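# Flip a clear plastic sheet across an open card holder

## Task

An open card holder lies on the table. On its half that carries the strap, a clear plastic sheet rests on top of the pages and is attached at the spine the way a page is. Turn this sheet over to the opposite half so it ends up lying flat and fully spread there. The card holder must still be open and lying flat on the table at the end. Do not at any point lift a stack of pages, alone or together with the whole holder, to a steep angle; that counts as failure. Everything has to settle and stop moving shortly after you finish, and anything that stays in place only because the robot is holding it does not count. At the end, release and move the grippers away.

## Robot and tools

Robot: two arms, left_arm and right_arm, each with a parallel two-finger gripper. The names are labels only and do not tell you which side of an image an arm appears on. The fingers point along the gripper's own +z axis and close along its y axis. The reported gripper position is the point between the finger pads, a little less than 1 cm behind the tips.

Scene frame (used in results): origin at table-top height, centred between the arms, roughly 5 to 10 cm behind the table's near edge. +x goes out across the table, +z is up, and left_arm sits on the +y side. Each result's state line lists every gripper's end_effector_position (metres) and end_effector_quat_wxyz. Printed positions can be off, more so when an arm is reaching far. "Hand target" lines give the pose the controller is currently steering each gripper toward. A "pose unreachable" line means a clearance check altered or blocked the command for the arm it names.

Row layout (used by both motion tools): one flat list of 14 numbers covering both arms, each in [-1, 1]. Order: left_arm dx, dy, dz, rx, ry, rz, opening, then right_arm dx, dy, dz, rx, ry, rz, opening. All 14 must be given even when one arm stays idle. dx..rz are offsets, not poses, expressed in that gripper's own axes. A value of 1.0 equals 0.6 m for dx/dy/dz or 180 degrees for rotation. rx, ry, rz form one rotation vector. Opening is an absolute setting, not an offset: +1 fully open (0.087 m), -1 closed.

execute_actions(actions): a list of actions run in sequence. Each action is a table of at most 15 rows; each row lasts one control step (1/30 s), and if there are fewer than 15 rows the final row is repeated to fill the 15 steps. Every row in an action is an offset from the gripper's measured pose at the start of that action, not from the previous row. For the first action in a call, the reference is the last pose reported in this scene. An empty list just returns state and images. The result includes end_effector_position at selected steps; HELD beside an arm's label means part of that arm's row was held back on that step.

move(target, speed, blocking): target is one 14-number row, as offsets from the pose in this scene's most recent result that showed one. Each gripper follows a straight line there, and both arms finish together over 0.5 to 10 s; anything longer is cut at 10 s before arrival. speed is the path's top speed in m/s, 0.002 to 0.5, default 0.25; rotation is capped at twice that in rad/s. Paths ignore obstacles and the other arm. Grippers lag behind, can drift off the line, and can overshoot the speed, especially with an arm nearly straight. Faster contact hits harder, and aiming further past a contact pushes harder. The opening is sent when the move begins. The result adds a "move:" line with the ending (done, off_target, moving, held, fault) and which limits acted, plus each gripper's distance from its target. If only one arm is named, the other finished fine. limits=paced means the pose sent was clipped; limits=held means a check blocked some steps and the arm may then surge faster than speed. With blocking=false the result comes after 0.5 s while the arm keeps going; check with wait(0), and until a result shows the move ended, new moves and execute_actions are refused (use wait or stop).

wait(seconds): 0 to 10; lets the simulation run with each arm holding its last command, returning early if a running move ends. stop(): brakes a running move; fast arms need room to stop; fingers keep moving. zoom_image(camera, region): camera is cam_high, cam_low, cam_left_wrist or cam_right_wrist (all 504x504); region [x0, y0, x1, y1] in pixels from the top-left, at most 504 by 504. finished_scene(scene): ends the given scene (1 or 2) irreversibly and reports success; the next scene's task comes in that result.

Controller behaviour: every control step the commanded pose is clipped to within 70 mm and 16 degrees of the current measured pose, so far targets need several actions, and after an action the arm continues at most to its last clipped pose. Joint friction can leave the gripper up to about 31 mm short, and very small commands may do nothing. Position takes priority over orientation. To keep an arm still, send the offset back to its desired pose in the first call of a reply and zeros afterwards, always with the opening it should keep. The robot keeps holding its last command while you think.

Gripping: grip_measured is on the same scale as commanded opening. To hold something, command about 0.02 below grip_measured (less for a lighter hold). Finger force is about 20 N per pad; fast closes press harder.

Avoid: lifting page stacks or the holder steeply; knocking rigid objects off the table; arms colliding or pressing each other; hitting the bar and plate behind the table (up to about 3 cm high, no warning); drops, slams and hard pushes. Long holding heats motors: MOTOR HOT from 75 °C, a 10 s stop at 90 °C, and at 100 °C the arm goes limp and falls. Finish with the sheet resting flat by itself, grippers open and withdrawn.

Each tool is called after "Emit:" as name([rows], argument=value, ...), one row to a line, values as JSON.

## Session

Emit:
execute_actions(actions=[])

Scene clock: 0.00 s.
left_arm: end_effector_position=(+0.3613, +0.3146, +0.3639) grip_measured=+0.985 end_effector_quat_wxyz=(+0.724, +0.000, +0.690, -0.001) | right_arm: end_effector_position=(+0.3865, -0.3241, +0.3366) grip_measured=+0.987 end_effector_quat_wxyz=(+0.700, -0.007, +0.714, -0.008)
Joint positions: left_arm=[0.011 1.032 1.041 0.007 0.011 0.01  0.087] | right_arm=[-0.002  1.042  1.061 -0.007  0.011  0.004  0.087]
Joint velocities: left_arm=[-0.012 -0.002  0.002 -0.037  0.007 -0.051  0.   ] | right_arm=[ 0.002 -0.012 -0.007  0.007 -0.007  0.022 -0.001]
Motor temperatures (°C, as the motors report them): left_arm=[20 27 24 24 25 22] | right_arm=[22 26 23 27 25 24]
Hand target (left_arm): +0.361, +0.315, +0.364; +0.724, +0.000, +0.690, -0.001
Hand target (right_arm): +0.386, -0.324, +0.337; +0.700, -0.007, +0.714, -0.008

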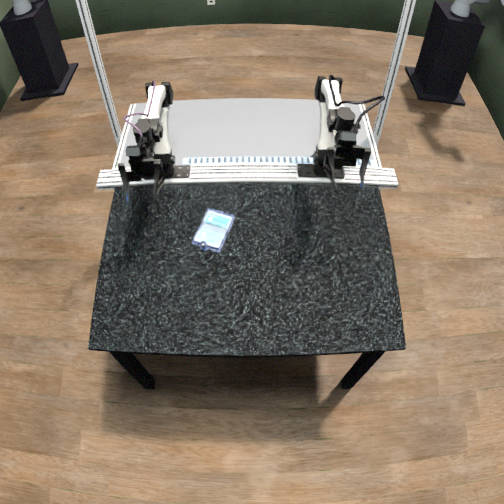

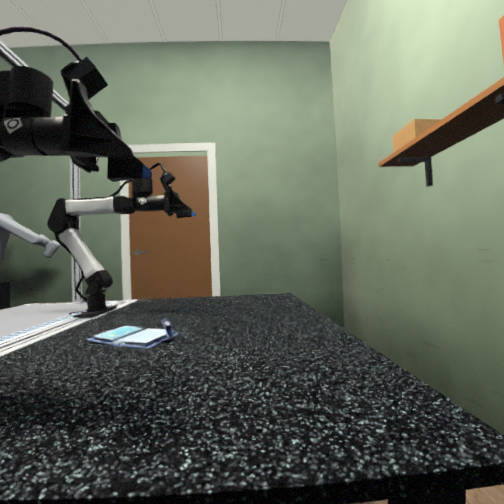

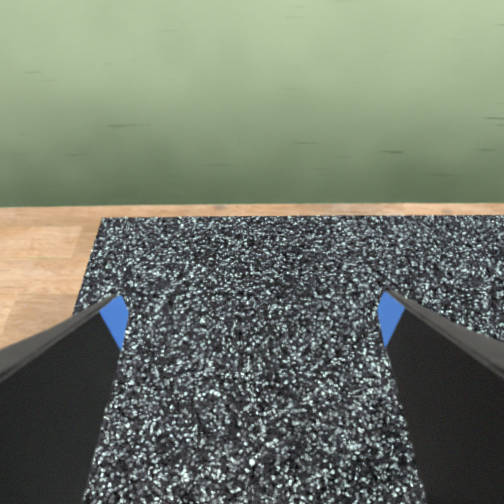

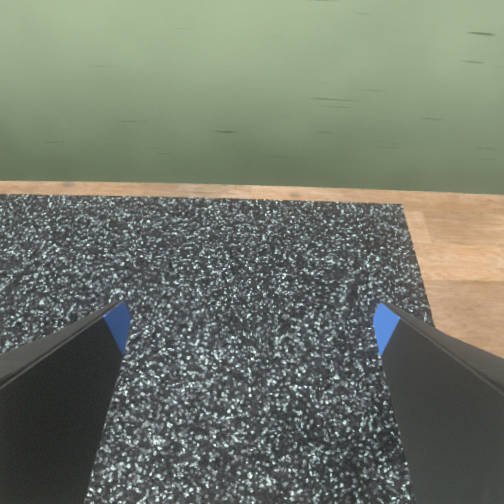

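Emit:
move(target=[0,0,0,0,0,0,1,0.44,0.33,-0.05,0.086,0.489,0.088,-0.2], speed=0.35)

Scene clock: 5.40 s.
left_arm: end_effector_position=(+0.3613, +0.3146, +0.3639) grip_measured=+0.985 end_effector_quat_wxyz=(+0.724, +0.000, +0.690, -0.001) | right_arm: end_effector_position=(+0.3530, -0.1373, +0.0657) grip_measured=-0.200 end_effector_quat_wxyz=(+0.011, +0.171, +0.985, -0.014)
Joint positions: left_arm=[0.011 1.032 1.041 0.007 0.011 0.01  0.087] | right_arm=[ 0.429  2.188  2.037 -1.378  0.027  0.785  0.035]
Joint velocities: left_arm=[-0.017 -0.002 -0.012 -0.007 -0.066 -0.081  0.001] | right_arm=[-0.007  0.002  0.002  0.007 -0.037 -0.022 -0.   ]
Motor temperatures (°C, as the motors report them): left_arm=[20 26 24 25 25 22] | right_arm=[22 26 24 28 25 24]
Hand target (left_arm): +0.361, +0.315, +0.364; +0.724, +0.000, +0.690, -0.001
Hand target (right_arm): +0.350, -0.132, +0.067; +0.003, +0.171, +0.985, -0.013
Off the commanded pose (left_arm): 0.000 m, 0 deg.
Off the commanded pose (right_arm): 0.007 m, 1 deg.
move: done

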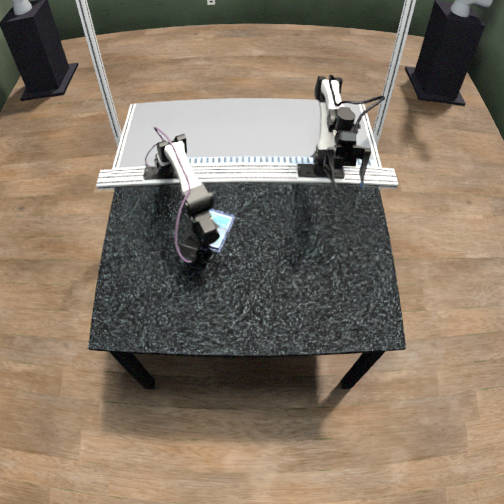

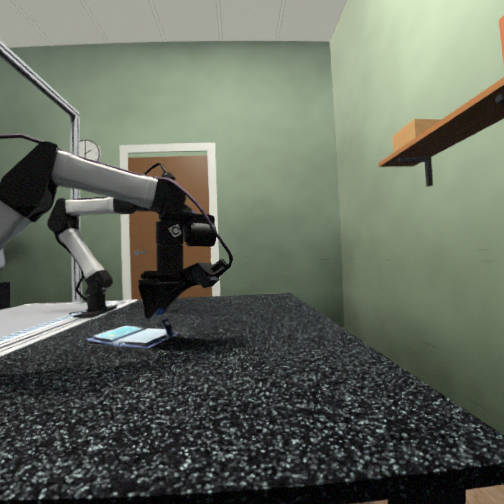

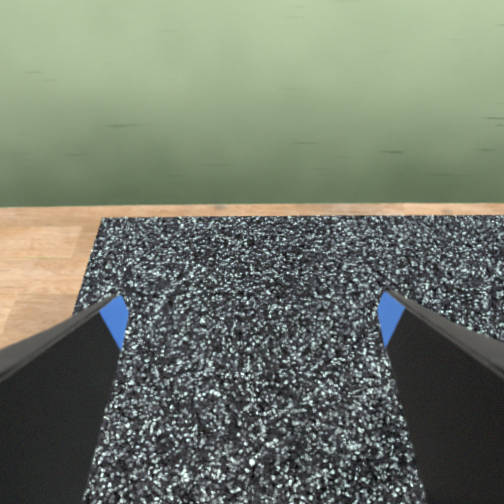

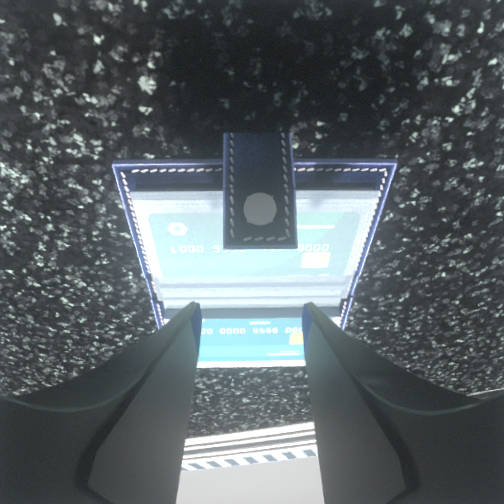

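Emit:
move(target=[0,0,0,0,0,0,1,-0.005,0,0.09,0,0,0,-0.2], speed=0.05)

Emit:
execute_actions([
  [[0,0,0,0,0,0,1,0,0,0.02,0,0,0,-0.45]],
  [[0,0,0,0,0,0,1,0,0,0.02,0,0,0,-0.75]],
])

Emit:
zoom_image(camera="cam_low", region=[70,270,210,360])

Scene clock: 10.07 s.
left_arm: end_effector_position=(+0.3613, +0.3146, +0.3639) grip_measured=+0.985 end_effector_quat_wxyz=(+0.724, +0.000, +0.690, -0.001) | right_arm: end_effector_position=(+0.3615, -0.1335, +0.0276) grip_measured=-0.200 end_effector_quat_wxyz=(+0.027, +0.172, +0.985, -0.002)
Joint positions: left_arm=[0.011 1.032 1.041 0.007 0.011 0.01  0.087] | right_arm=[ 0.429  2.188  1.89  -1.19   0.026  0.785  0.035]
Joint velocities: left_arm=[ 0.017  0.017  0.007 -0.037  0.022 -0.022 -0.   ] | right_arm=[-0.007 -0.002 -0.017  0.022  0.022 -0.051  0.   ]
Motor temperatures (°C, as the motors report them): left_arm=[20 26 25 26 25 22] | right_arm=[22 28 25 27 25 24]
Hand target (left_arm): +0.361, +0.315, +0.364; +0.724, +0.000, +0.690, -0.001
Hand target (right_arm): +0.356, -0.139, +0.012; +0.011, +0.171, +0.985, -0.014
Off the commanded pose (left_arm): 0.000 m, 0 deg.
Off the commanded pose (right_arm): 0.018 m, 2 deg.
move: off_target (right_arm)

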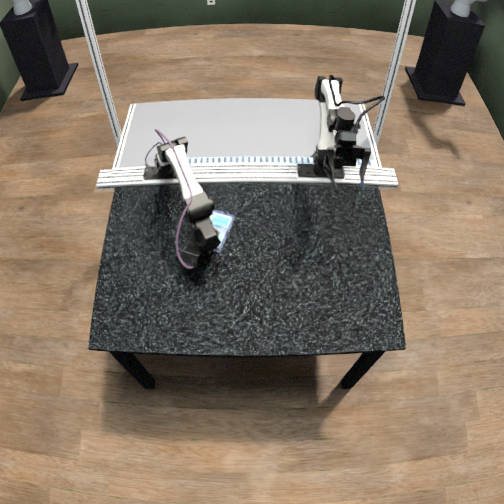

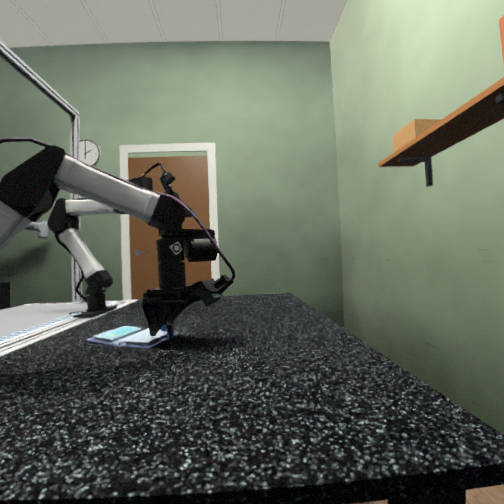

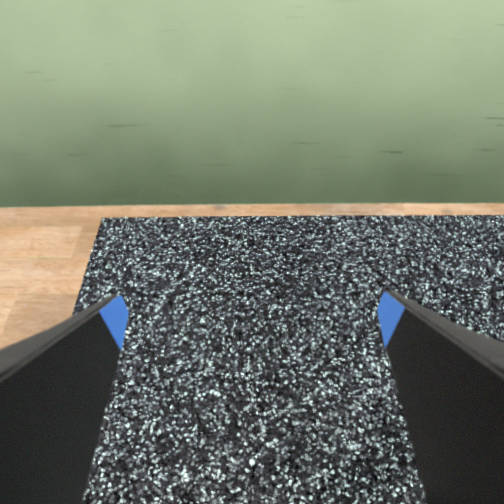

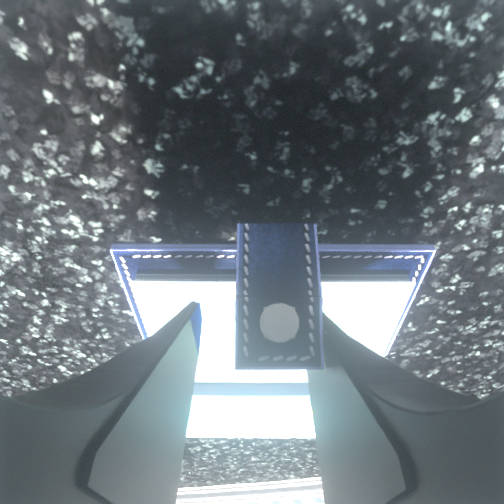

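Scene clock: 11.07 s.
left_arm: end_effector_position=(+0.3613, +0.3146, +0.3639) grip_measured=+0.985 end_effector_quat_wxyz=(+0.724, +0.000, +0.690, -0.001) | right_arm: end_effector_position=(+0.3739, -0.1277, +0.0270) grip_measured=-0.572 end_effector_quat_wxyz=(+0.050, +0.172, +0.984, +0.014)
Joint positions: left_arm=[0.011 1.032 1.041 0.007 0.011 0.01  0.087] | right_arm=[ 0.429  2.188  1.89  -1.135  0.026  0.785  0.019]
Joint velocities: left_arm=[-0.012 -0.002 -0.017 -0.095 -0.081  0.066 -0.   ] | right_arm=[-0.002  0.002  0.017 -0.066  0.007 -0.022  0.001]
Motor temperatures (°C, as the motors report them): left_arm=[20 26 25 26 25 22] | right_arm=[22 29 25 27 25 24]
Hand target (left_arm): +0.361, +0.315, +0.364; +0.724, +0.000, +0.690, -0.001
Hand target (right_arm): +0.370, -0.130, +0.015; +0.040, +0.172, +0.984, +0.007
Off the commanded pose (left_arm): 0.000 m, 0 deg.
Off the commanded pose (right_arm): 0.013 m, 1 deg.
Step readings (end_effector_position; steps 1 to 15: 1st action; 16 to 30: 2nd action):
0: left_arm (+0.3613, +0.3146, +0.3639) | right_arm (+0.3615, -0.1335, +0.0276)
1: left_arm (+0.3613, +0.3146, +0.3639) | right_arm (+0.3621, -0.1332, +0.0276)
2: left_arm (+0.3613, +0.3146, +0.3639) | right_arm (+0.3633, -0.1327, +0.0275)
4: left_arm (+0.3613, +0.3146, +0.3639) | right_arm (+0.3657, -0.1316, +0.0273)
8: left_arm (+0.3613, +0.3146, +0.3639) | right_arm (+0.3677, -0.1306, +0.0272)
15: left_arm (+0.3613, +0.3146, +0.3639) | right_arm (+0.3687, -0.1301, +0.0272)
16: left_arm (+0.3613, +0.3146, +0.3639) | right_arm (+0.3693, -0.1299, +0.0271)
17: left_arm (+0.3613, +0.3146, +0.3639) | right_arm (+0.3706, -0.1292, +0.0271)
19: left_arm (+0.3613, +0.3146, +0.3639) | right_arm (+0.3726, -0.1283, +0.0270)
23: left_arm (+0.3613, +0.3146, +0.3639) | right_arm (+0.3737, -0.1278, +0.0270)
30: end_effector_position above

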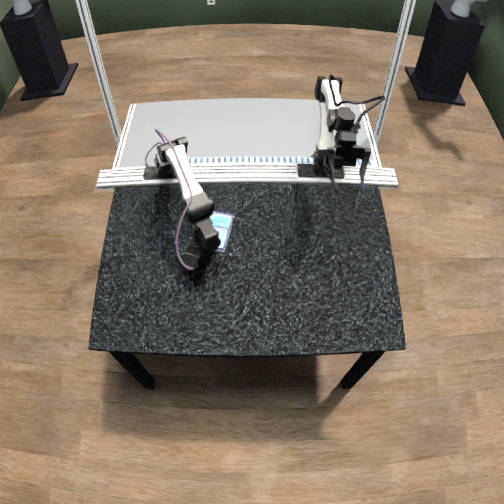

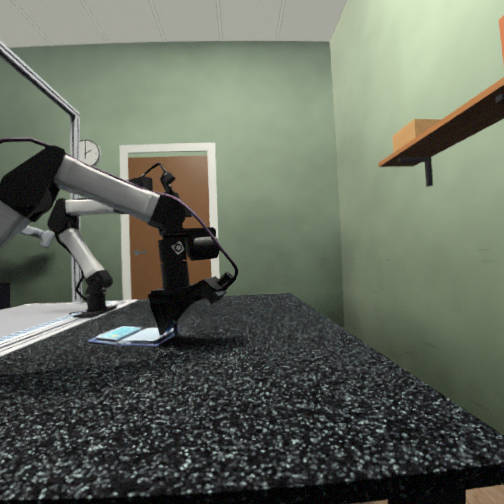

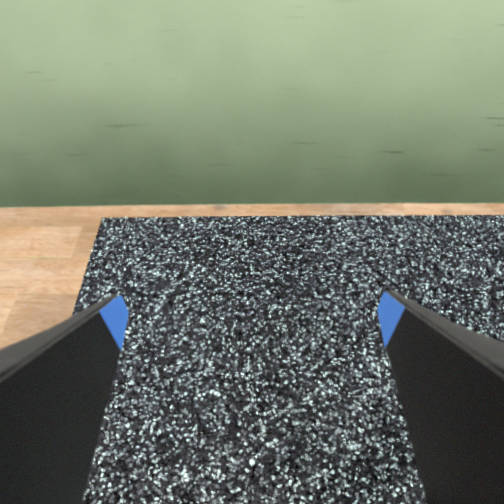

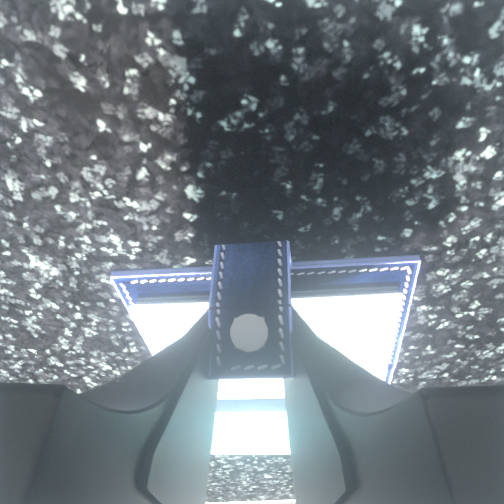

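Region (70, 270, 210, 360) of cam_low's 504x504 image, scaled by 3.600, with more detail than that image has; it fills the top 324 rows of this view, and the rest is white.

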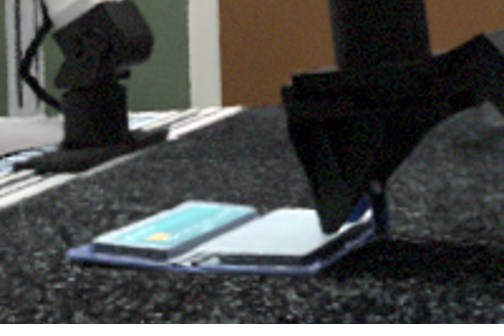

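Caught the strap. Reopen, back up, retry.

Emit:
execute_actions([
  [[0,0,0,0,0,0,1,0,0,0,0,0,0,-0.2]],
  [[0,0,0,0,0,0,1,0.055,-0.005,-0.03,0.014,0,-0.02,-0.2]],
  [[0,0,0,0,0,0,1,0.005,-0.005,0.055,0,0,0,-0.2]],
])

Emit:
zoom_image(camera="cam_low", region=[70,270,210,360])

Scene clock: 14.60 s.
left_arm: end_effector_position=(+0.3613, +0.3146, +0.3639) grip_measured=+0.985 end_effector_quat_wxyz=(+0.724, +0.000, +0.690, -0.001) | right_arm: end_effector_position=(+0.3535, -0.1098, +0.0265) grip_measured=-0.200 end_effector_quat_wxyz=(+0.066, +0.137, +0.988, +0.013)
Joint positions: left_arm=[0.011 1.032 1.041 0.007 0.011 0.01  0.087] | right_arm=[ 0.501  2.125  1.789 -1.073  0.055  0.785  0.035]
Joint velocities: left_arm=[-0.002 -0.002 -0.007  0.022 -0.051  0.022 -0.001] | right_arm=[-0.017 -0.007  0.002  0.007 -0.051  0.081  0.   ]
Motor temperatures (°C, as the motors report them): left_arm=[20 26 25 27 25 22] | right_arm=[22 30 25 27 25 24]
Hand target (left_arm): +0.361, +0.315, +0.364; +0.724, +0.000, +0.690, -0.001
Hand target (right_arm): +0.350, -0.113, +0.010; +0.058, +0.137, +0.989, +0.005
Off the commanded pose (left_arm): 0.000 m, 0 deg.
Off the commanded pose (right_arm): 0.018 m, 1 deg.
Step readings (end_effector_position; steps 1 to 15: 1st action; 16 to 30: 2nd action; 31 to 45: 3rd action):
0: left_arm (+0.3613, +0.3146, +0.3639) | right_arm (+0.3739, -0.1277, +0.0270)
1: left_arm (+0.3613, +0.3146, +0.3639) | right_arm (+0.3739, -0.1276, +0.0270)
2: left_arm (+0.3613, +0.3146, +0.3639) | right_arm (+0.3739, -0.1276, +0.0270)
4: left_arm (+0.3613, +0.3146, +0.3639) | right_arm (+0.3739, -0.1276, +0.0270)
8: left_arm (+0.3613, +0.3146, +0.3639) | right_arm (+0.3739, -0.1276, +0.0270)
15: left_arm (+0.3613, +0.3146, +0.3639) | right_arm (+0.3739, -0.1276, +0.0270)
16: left_arm (+0.3613, +0.3146, +0.3639) | right_arm (+0.3725, -0.1270, +0.0278)
17: left_arm (+0.3613, +0.3146, +0.3639) | right_arm (+0.3683, -0.1267, +0.0289)
19: left_arm (+0.3613, +0.3146, +0.3639) | right_arm (+0.3585, -0.1215, +0.0338)
23: left_arm (+0.3613, +0.3146, +0.3639) | right_arm (+0.3508, -0.1104, +0.0419)
30: left_arm (+0.3613, +0.3146, +0.3639) | right_arm (+0.3507, -0.1114, +0.0424)
31: left_arm (+0.3613, +0.3146, +0.3639) | right_arm (+0.3513, -0.1111, +0.0394)
32: left_arm (+0.3613, +0.3146, +0.3639) | right_arm (+0.3520, -0.1108, +0.0355)
34: left_arm (+0.3613, +0.3146, +0.3639) | right_arm (+0.3494, -0.1123, +0.0259)
38: left_arm (+0.3613, +0.3146, +0.3639) | right_arm (+0.3526, -0.1102, +0.0265)
45: end_effector_position above

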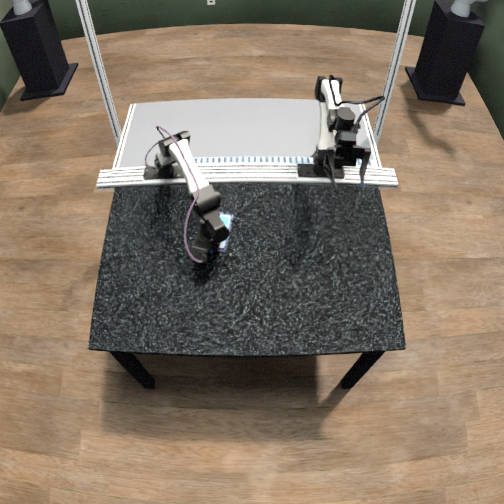

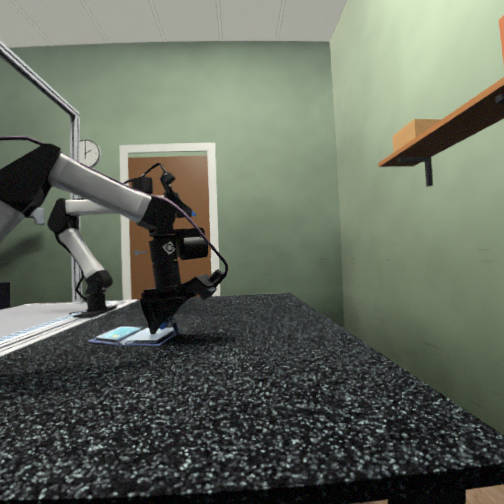

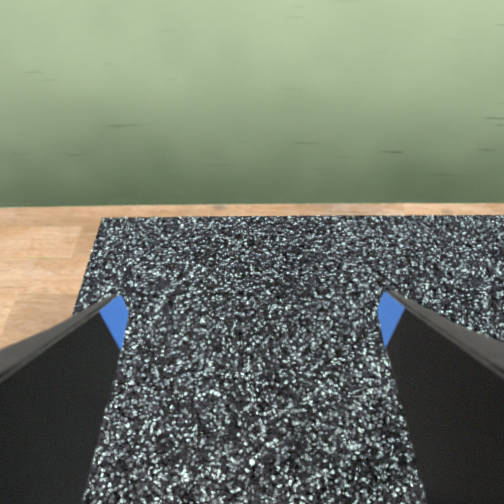

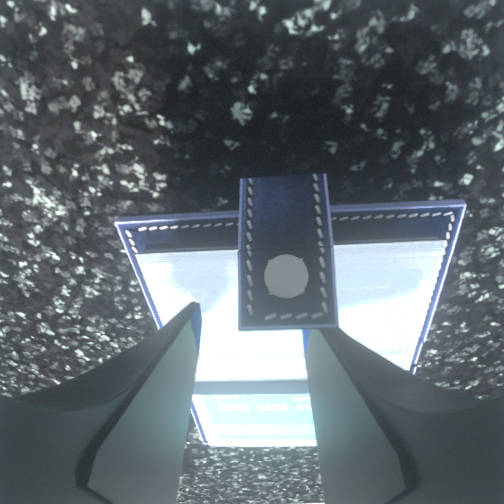

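Region (70, 270, 210, 360) of cam_low's 504x504 image, scaled by 3.600, with more detail than that image has; it fills the top 324 rows of this view, and the rest is white.

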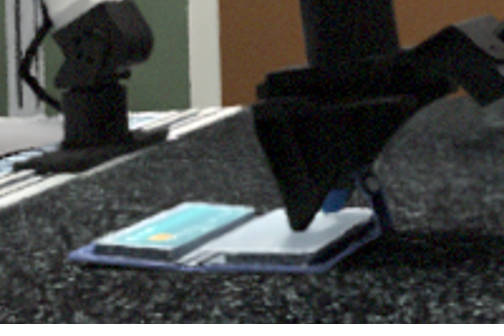

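Emit:
execute_actions([
  [[0,0,0,0,0,0,1,0,0,0.035,0.03,0.015,0,-0.2]],
  [[0,0,0,0,0,0,1,0,0,0.03,0.008,0.008,0,-0.5]],
  [[0,0,0,0,0,0,1,0,0,0.03,0.008,0.008,0,-0.78]],
  [[0,0,0,0,0,0,1,0,0,0.03,0.008,0.008,0,-1]],
])

Emit:
move(target=[0,0,0,0,0,0,1,0.02,0,-0.06,0,-0.17,0,-1], speed=0.15)

Emit:
zoom_image(camera="cam_low", region=[70,270,210,360])

Scene clock: 19.63 s.
left_arm: end_effector_position=(+0.3613, +0.3146, +0.3639) grip_measured=+0.985 end_effector_quat_wxyz=(+0.724, +0.000, +0.690, -0.001) | right_arm: end_effector_position=(+0.3546, -0.1092, +0.0254) grip_measured=-1.000 end_effector_quat_wxyz=(+0.041, +0.139, +0.989, -0.007)
Joint positions: left_arm=[0.011 1.032 1.041 0.007 0.011 0.01  0.087] | right_arm=[ 0.501  2.202  1.907 -1.18   0.056  0.79   0.   ]
Joint velocities: left_arm=[ 0.012 -0.012  0.007  0.007 -0.066 -0.051 -0.001] | right_arm=[-0.012 -0.012 -0.002 -0.007  0.007 -0.007  0.   ]
Motor temperatures (°C, as the motors report them): left_arm=[20 26 26 27 25 22] | right_arm=[22 31 25 27 25 24]
Hand target (left_arm): +0.361, +0.315, +0.364; +0.724, +0.000, +0.690, -0.001
Hand target (right_arm): +0.358, -0.109, +0.007; +0.031, +0.140, +0.990, -0.015
Off the commanded pose (left_arm): 0.000 m, 0 deg.
Off the commanded pose (right_arm): 0.019 m, 1 deg.
Step readings (end_effector_position; steps 1 to 15: 1st action; 16 to 30: 2nd action; 31 to 45: 3rd action; 46 to 60: 4th action):
0: left_arm (+0.3613, +0.3146, +0.3639) | right_arm (+0.3535, -0.1098, +0.0265)
1: left_arm (+0.3613, +0.3146, +0.3639) | right_arm (+0.3536, -0.1103, +0.0263)
2: left_arm (+0.3613, +0.3146, +0.3639) | right_arm (+0.3569, -0.1093, +0.0254)
4: left_arm (+0.3613, +0.3146, +0.3639) | right_arm (+0.3577, -0.1091, +0.0252)
8: left_arm (+0.3613, +0.3146, +0.3639) | right_arm (+0.3576, -0.1091, +0.0253)
15: left_arm (+0.3613, +0.3146, +0.3639) | right_arm (+0.3574, -0.1091, +0.0253)
16: left_arm (+0.3613, +0.3146, +0.3639) | right_arm (+0.3577, -0.1083, +0.0256)
17: left_arm (+0.3613, +0.3146, +0.3639) | right_arm (+0.3578, -0.1081, +0.0257)
19: left_arm (+0.3613, +0.3146, +0.3639) | right_arm (+0.3576, -0.1081, +0.0257)
23: left_arm (+0.3613, +0.3146, +0.3639) | right_arm (+0.3576, -0.1082, +0.0257)
30: left_arm (+0.3613, +0.3146, +0.3639) | right_arm (+0.3576, -0.1082, +0.0257)
31: left_arm (+0.3613, +0.3146, +0.3639) | right_arm (+0.3576, -0.1081, +0.0257)
32: left_arm (+0.3613, +0.3146, +0.3639) | right_arm (+0.3572, -0.1083, +0.0253)
34: left_arm (+0.3613, +0.3146, +0.3639) | right_arm (+0.3569, -0.1081, +0.0252)
38: left_arm (+0.3613, +0.3146, +0.3639) | right_arm (+0.3569, -0.1081, +0.0252)
45: left_arm (+0.3613, +0.3146, +0.3639) | right_arm (+0.3569, -0.1081, +0.0252)
46: left_arm (+0.3613, +0.3146, +0.3639) | right_arm (+0.3563, -0.1083, +0.0252)
47: left_arm (+0.3613, +0.3146, +0.3639) | right_arm (+0.3551, -0.1089, +0.0253)
49: left_arm (+0.3613, +0.3146, +0.3639) | right_arm (+0.3546, -0.1092, +0.0254)
53: left_arm (+0.3613, +0.3146, +0.3639) | right_arm (+0.3546, -0.1092, +0.0254)
60: end_effector_position above

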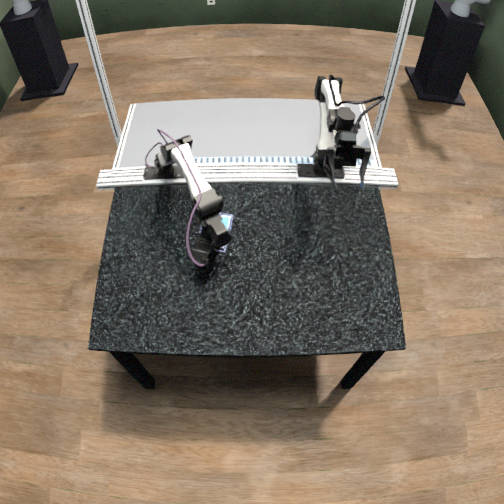

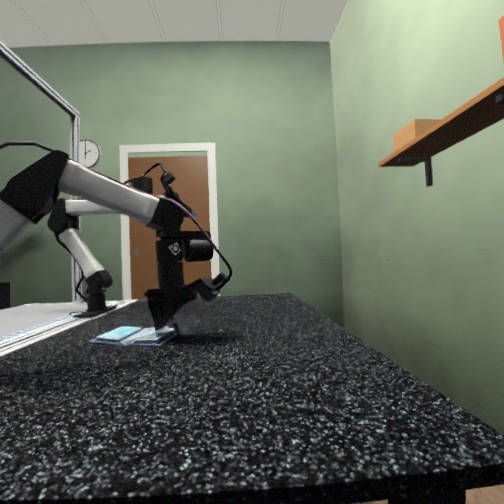

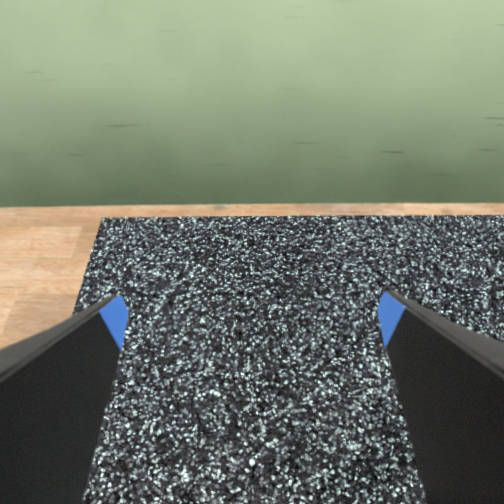

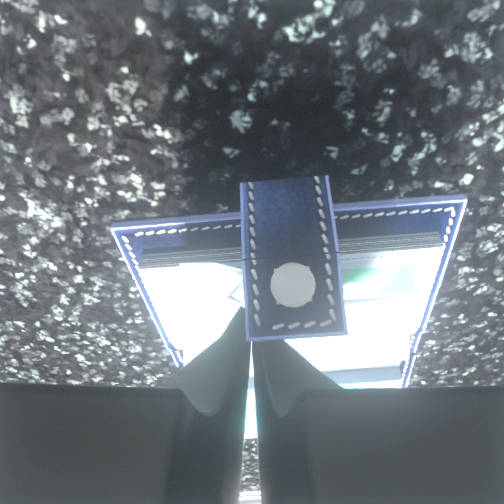

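Scene clock: 21.93 s.
left_arm: end_effector_position=(+0.3613, +0.3146, +0.3639) grip_measured=+0.985 end_effector_quat_wxyz=(+0.724, +0.000, +0.690, -0.001) | right_arm: end_effector_position=(+0.3449, -0.1043, +0.0583) grip_measured=-1.000 end_effector_quat_wxyz=(+0.293, +0.132, +0.946, -0.045)
Joint positions: left_arm=[0.011 1.032 1.041 0.007 0.011 0.01  0.087] | right_arm=[ 0.704  1.855  1.46  -0.784  0.501  0.901  0.   ]
Joint velocities: left_arm=[-0.007 -0.002 -0.002  0.037 -0.037 -0.037 -0.001] | right_arm=[-0.007 -0.007 -0.012 -0.037  0.007  0.022  0.   ]
Motor temperatures (°C, as the motors report them): left_arm=[20 26 26 28 25 22] | right_arm=[22 32 25 27 25 24]
Hand target (left_arm): +0.361, +0.315, +0.364; +0.724, +0.000, +0.690, -0.001
Hand target (right_arm): +0.341, -0.104, +0.061; +0.300, +0.134, +0.944, -0.041
Off the commanded pose (left_arm): 0.000 m, 0 deg.
Off the commanded pose (right_arm): 0.005 m, 1 deg.
move: done

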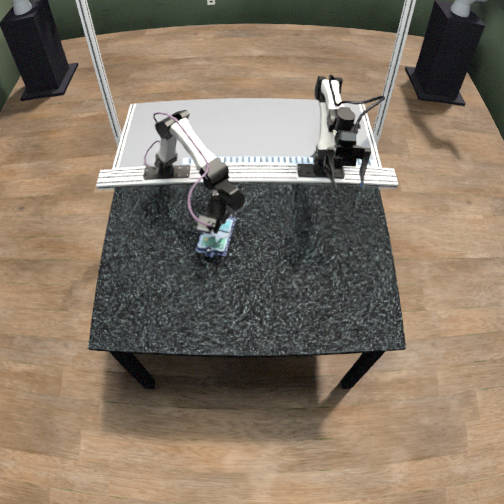

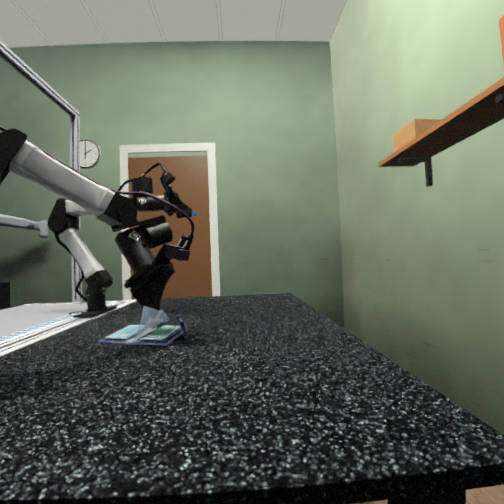

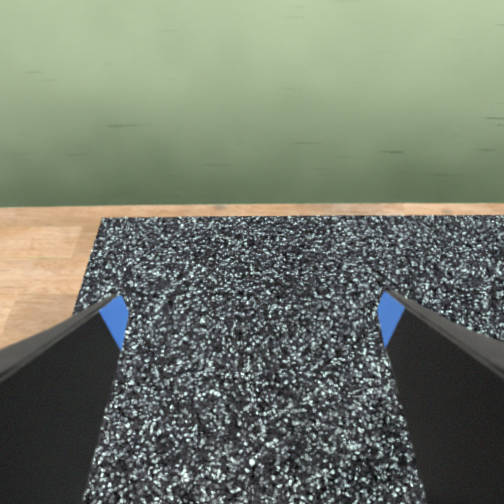

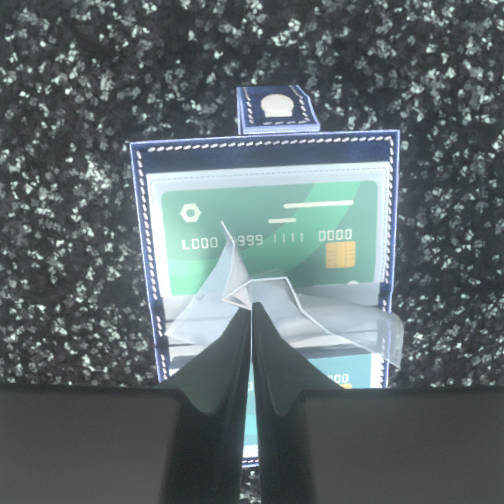

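Region (70, 270, 210, 360) of cam_low's 504x504 image, scaled by 3.600, with more detail than that image has; it fills the top 324 rows of this view, and the rest is white.

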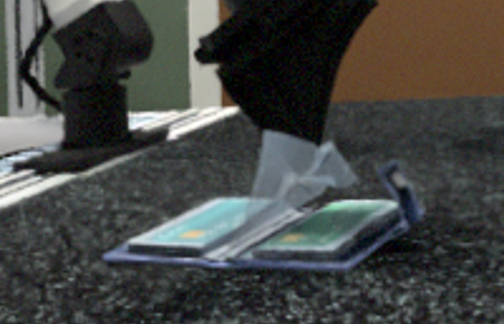

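Emit:
move(target=[0,0,0,0,0,0,1,0.065,0,-0.04,0,-0.19,0,-1], speed=0.15)

Emit:
zoom_image(camera="cam_low", region=[70,270,210,360])

Scene clock: 26.97 s.
left_arm: end_effector_position=(+0.3613, +0.3146, +0.3639) grip_measured=+0.985 end_effector_quat_wxyz=(+0.724, +0.000, +0.690, -0.001) | right_arm: end_effector_position=(+0.3055, -0.0890, +0.0570) grip_measured=-1.000 end_effector_quat_wxyz=(+0.553, +0.119, +0.820, -0.083)
Joint positions: left_arm=[0.011 1.032 1.041 0.007 0.011 0.01  0.087] | right_arm=[ 1.034  1.745  1.011 -0.262  1.139  0.982  0.   ]
Joint velocities: left_arm=[-0.007  0.002 -0.017 -0.007 -0.022  0.051  0.   ] | right_arm=[-0.007 -0.002  0.002 -0.022  0.051 -0.037  0.   ]
Motor temperatures (°C, as the motors report them): left_arm=[20 26 27 28 25 22] | right_arm=[22 34 25 28 25 24]
Hand target (left_arm): +0.361, +0.315, +0.364; +0.724, +0.000, +0.690, -0.001
Hand target (right_arm): +0.300, -0.091, +0.057; +0.557, +0.116, +0.819, -0.080
Off the commanded pose (left_arm): 0.000 m, 0 deg.
Off the commanded pose (right_arm): 0.005 m, 1 deg.
move: done

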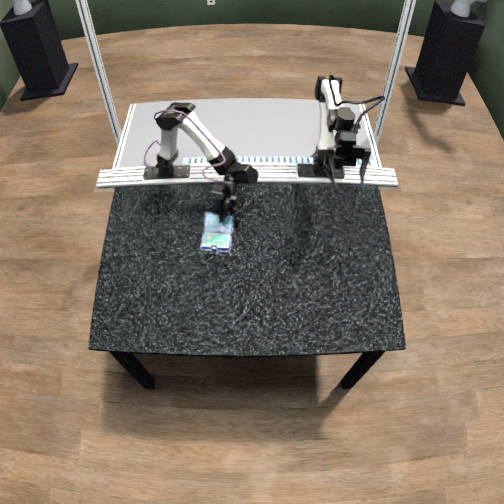

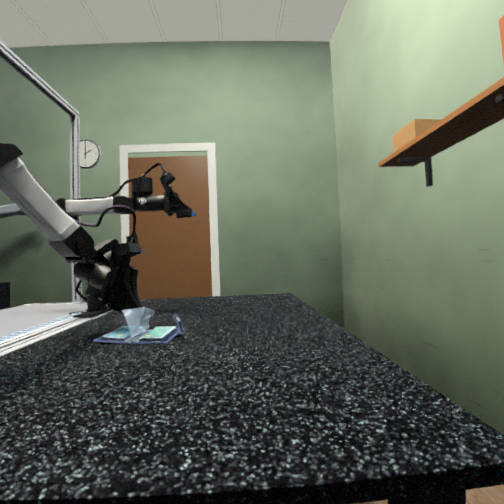

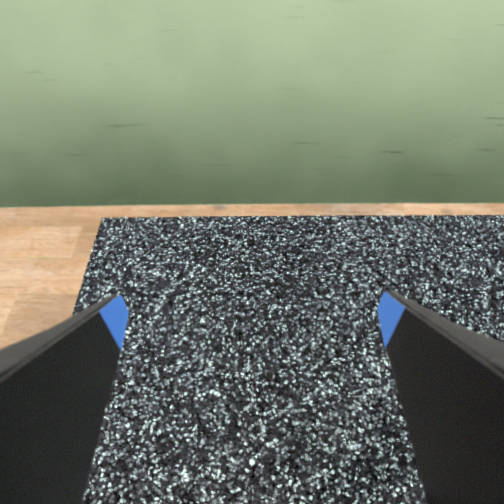

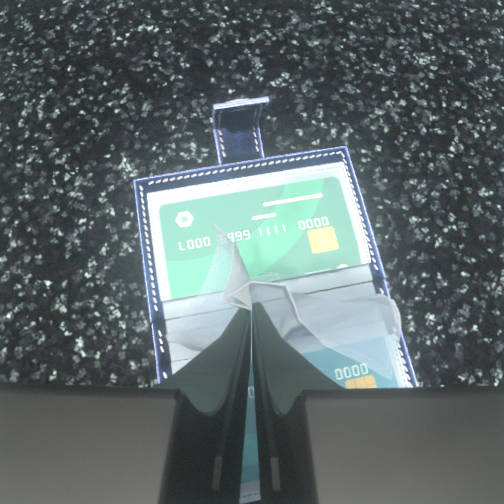

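Region (70, 270, 210, 360) of cam_low's 504x504 image, scaled by 3.600, with more detail than that image has; it fills the top 324 rows of this view, and the rest is white.

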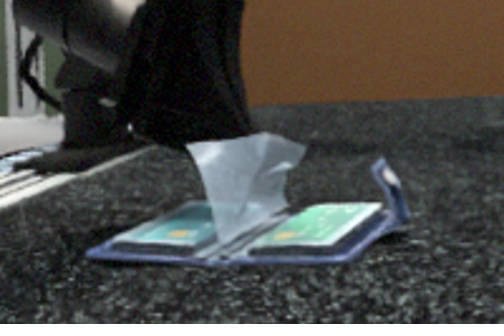

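Emit:
move(target=[0,0,0,0,0,0,1,0.03,0,-0.02,0,-0.06,0,-1], speed=0.1)

Emit:
zoom_image(camera="cam_low", region=[70,270,210,360])

Emit:
move(target=[0,0,0,0,0,0,1,0,0,-0.12,0,0.04,0,-0.6], speed=0.12)

Scene clock: 31.60 s.
left_arm: end_effector_position=(+0.3613, +0.3146, +0.3639) grip_measured=+0.985 end_effector_quat_wxyz=(+0.724, +0.000, +0.690, -0.001) | right_arm: end_effector_position=(+0.2940, -0.0806, +0.0561) grip_measured=-1.000 end_effector_quat_wxyz=(+0.628, +0.128, +0.763, -0.083)
Joint positions: left_arm=[0.011 1.032 1.041 0.007 0.011 0.01  0.087] | right_arm=[ 1.125  1.797  0.912 -0.008  1.345  0.949  0.   ]
Joint velocities: left_arm=[-0.007 -0.017 -0.012 -0.007 -0.095 -0.066  0.001] | right_arm=[-0.012 -0.007 -0.012 -0.022 -0.037 -0.095  0.   ]
Motor temperatures (°C, as the motors report them): left_arm=[20 25 27 28 25 22] | right_arm=[22 34 25 28 25 24]
Hand target (left_arm): +0.361, +0.315, +0.364; +0.724, +0.000, +0.690, -0.001
Hand target (right_arm): +0.288, -0.084, +0.045; +0.627, +0.111, +0.765, -0.094
Off the commanded pose (left_arm): 0.000 m, 0 deg.
Off the commanded pose (right_arm): 0.013 m, 2 deg.
move: off_target (right_arm)

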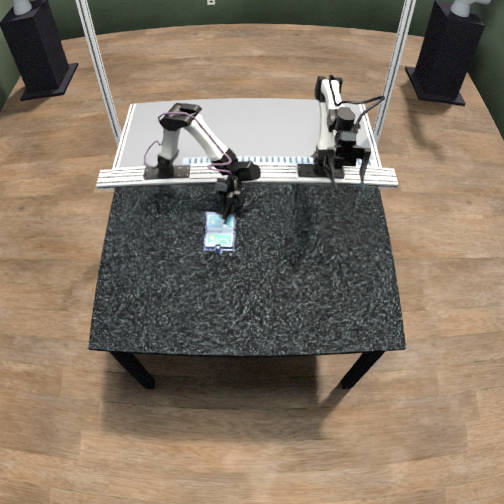

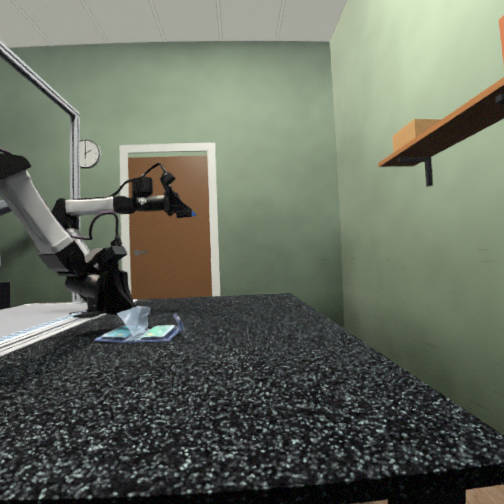

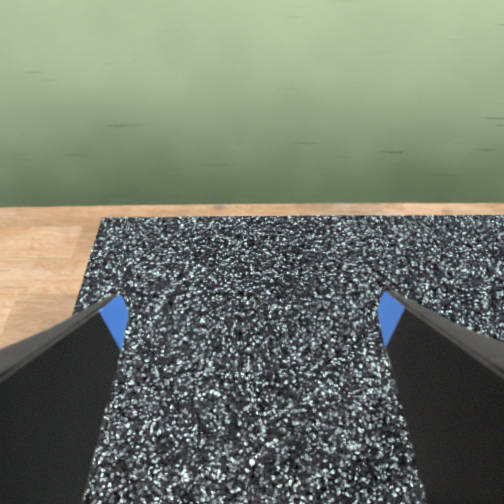

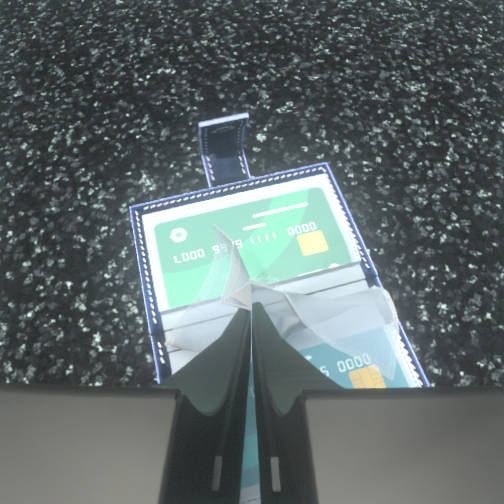

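Region (70, 270, 210, 360) of cam_low's 504x504 image, scaled by 3.600, with more detail than that image has; it fills the top 324 rows of this view, and the rest is white.

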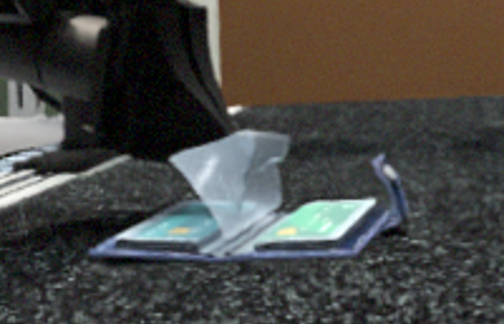

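Scene clock: 33.23 s.
left_arm: end_effector_position=(+0.3613, +0.3146, +0.3639) grip_measured=+0.985 end_effector_quat_wxyz=(+0.724, +0.000, +0.690, -0.001) | right_arm: end_effector_position=(+0.2295, -0.0646, +0.0737) grip_measured=-0.600 end_effector_quat_wxyz=(+0.583, +0.134, +0.798, -0.069)
Joint positions: left_arm=[0.011 1.032 1.041 0.007 0.011 0.01  0.087] | right_arm=[ 1.302  1.836  1.194 -0.984  1.28   1.71   0.017]
Joint velocities: left_arm=[ 0.012 -0.007  0.012  0.037  0.022 -0.051  0.001] | right_arm=[-0.007  0.027 -0.002 -0.066 -0.066 -0.022 -0.001]
Motor temperatures (°C, as the motors report them): left_arm=[20 25 27 29 25 22] | right_arm=[22 34 25 28 25 24]
Hand target (left_arm): +0.361, +0.315, +0.364; +0.724, +0.000, +0.690, -0.001
Hand target (right_arm): +0.227, -0.060, +0.071; +0.579, +0.130, +0.802, -0.071
Off the commanded pose (left_arm): 0.000 m, 0 deg.
Off the commanded pose (right_arm): 0.006 m, 1 deg.
move: done

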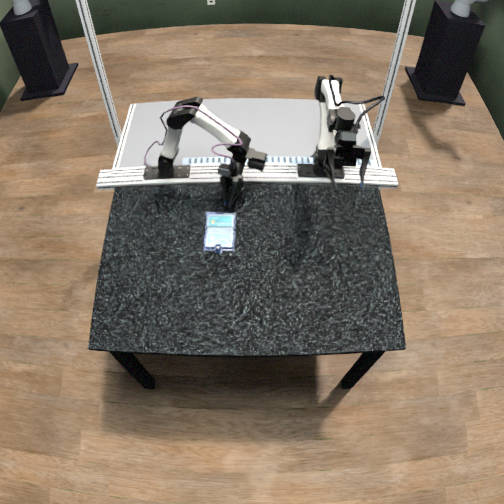

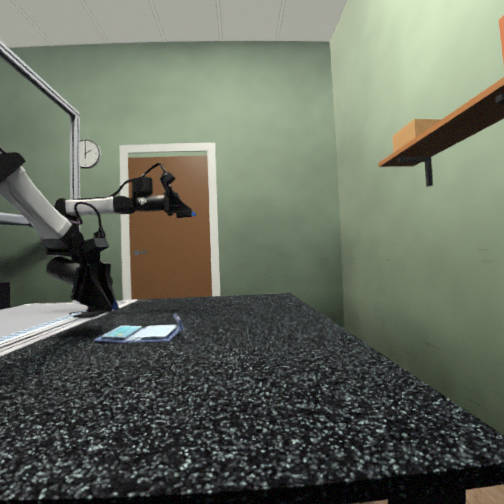

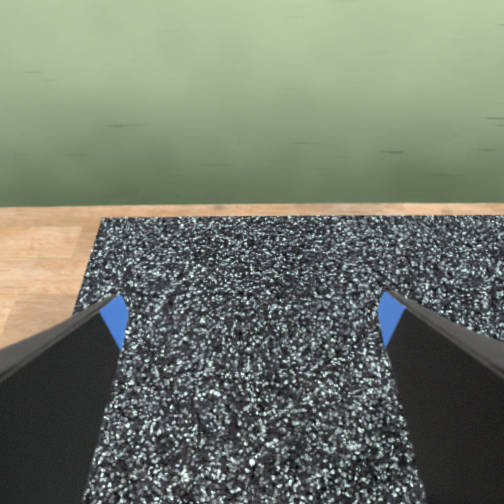

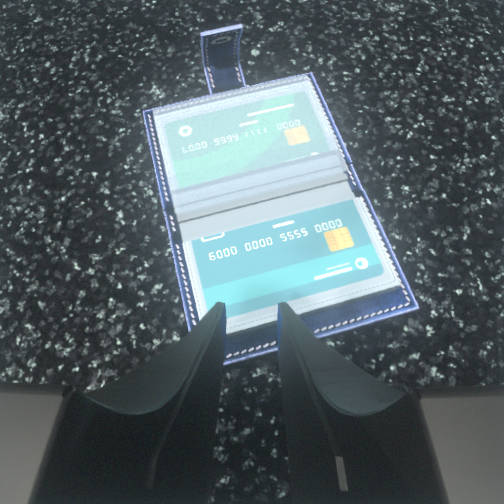

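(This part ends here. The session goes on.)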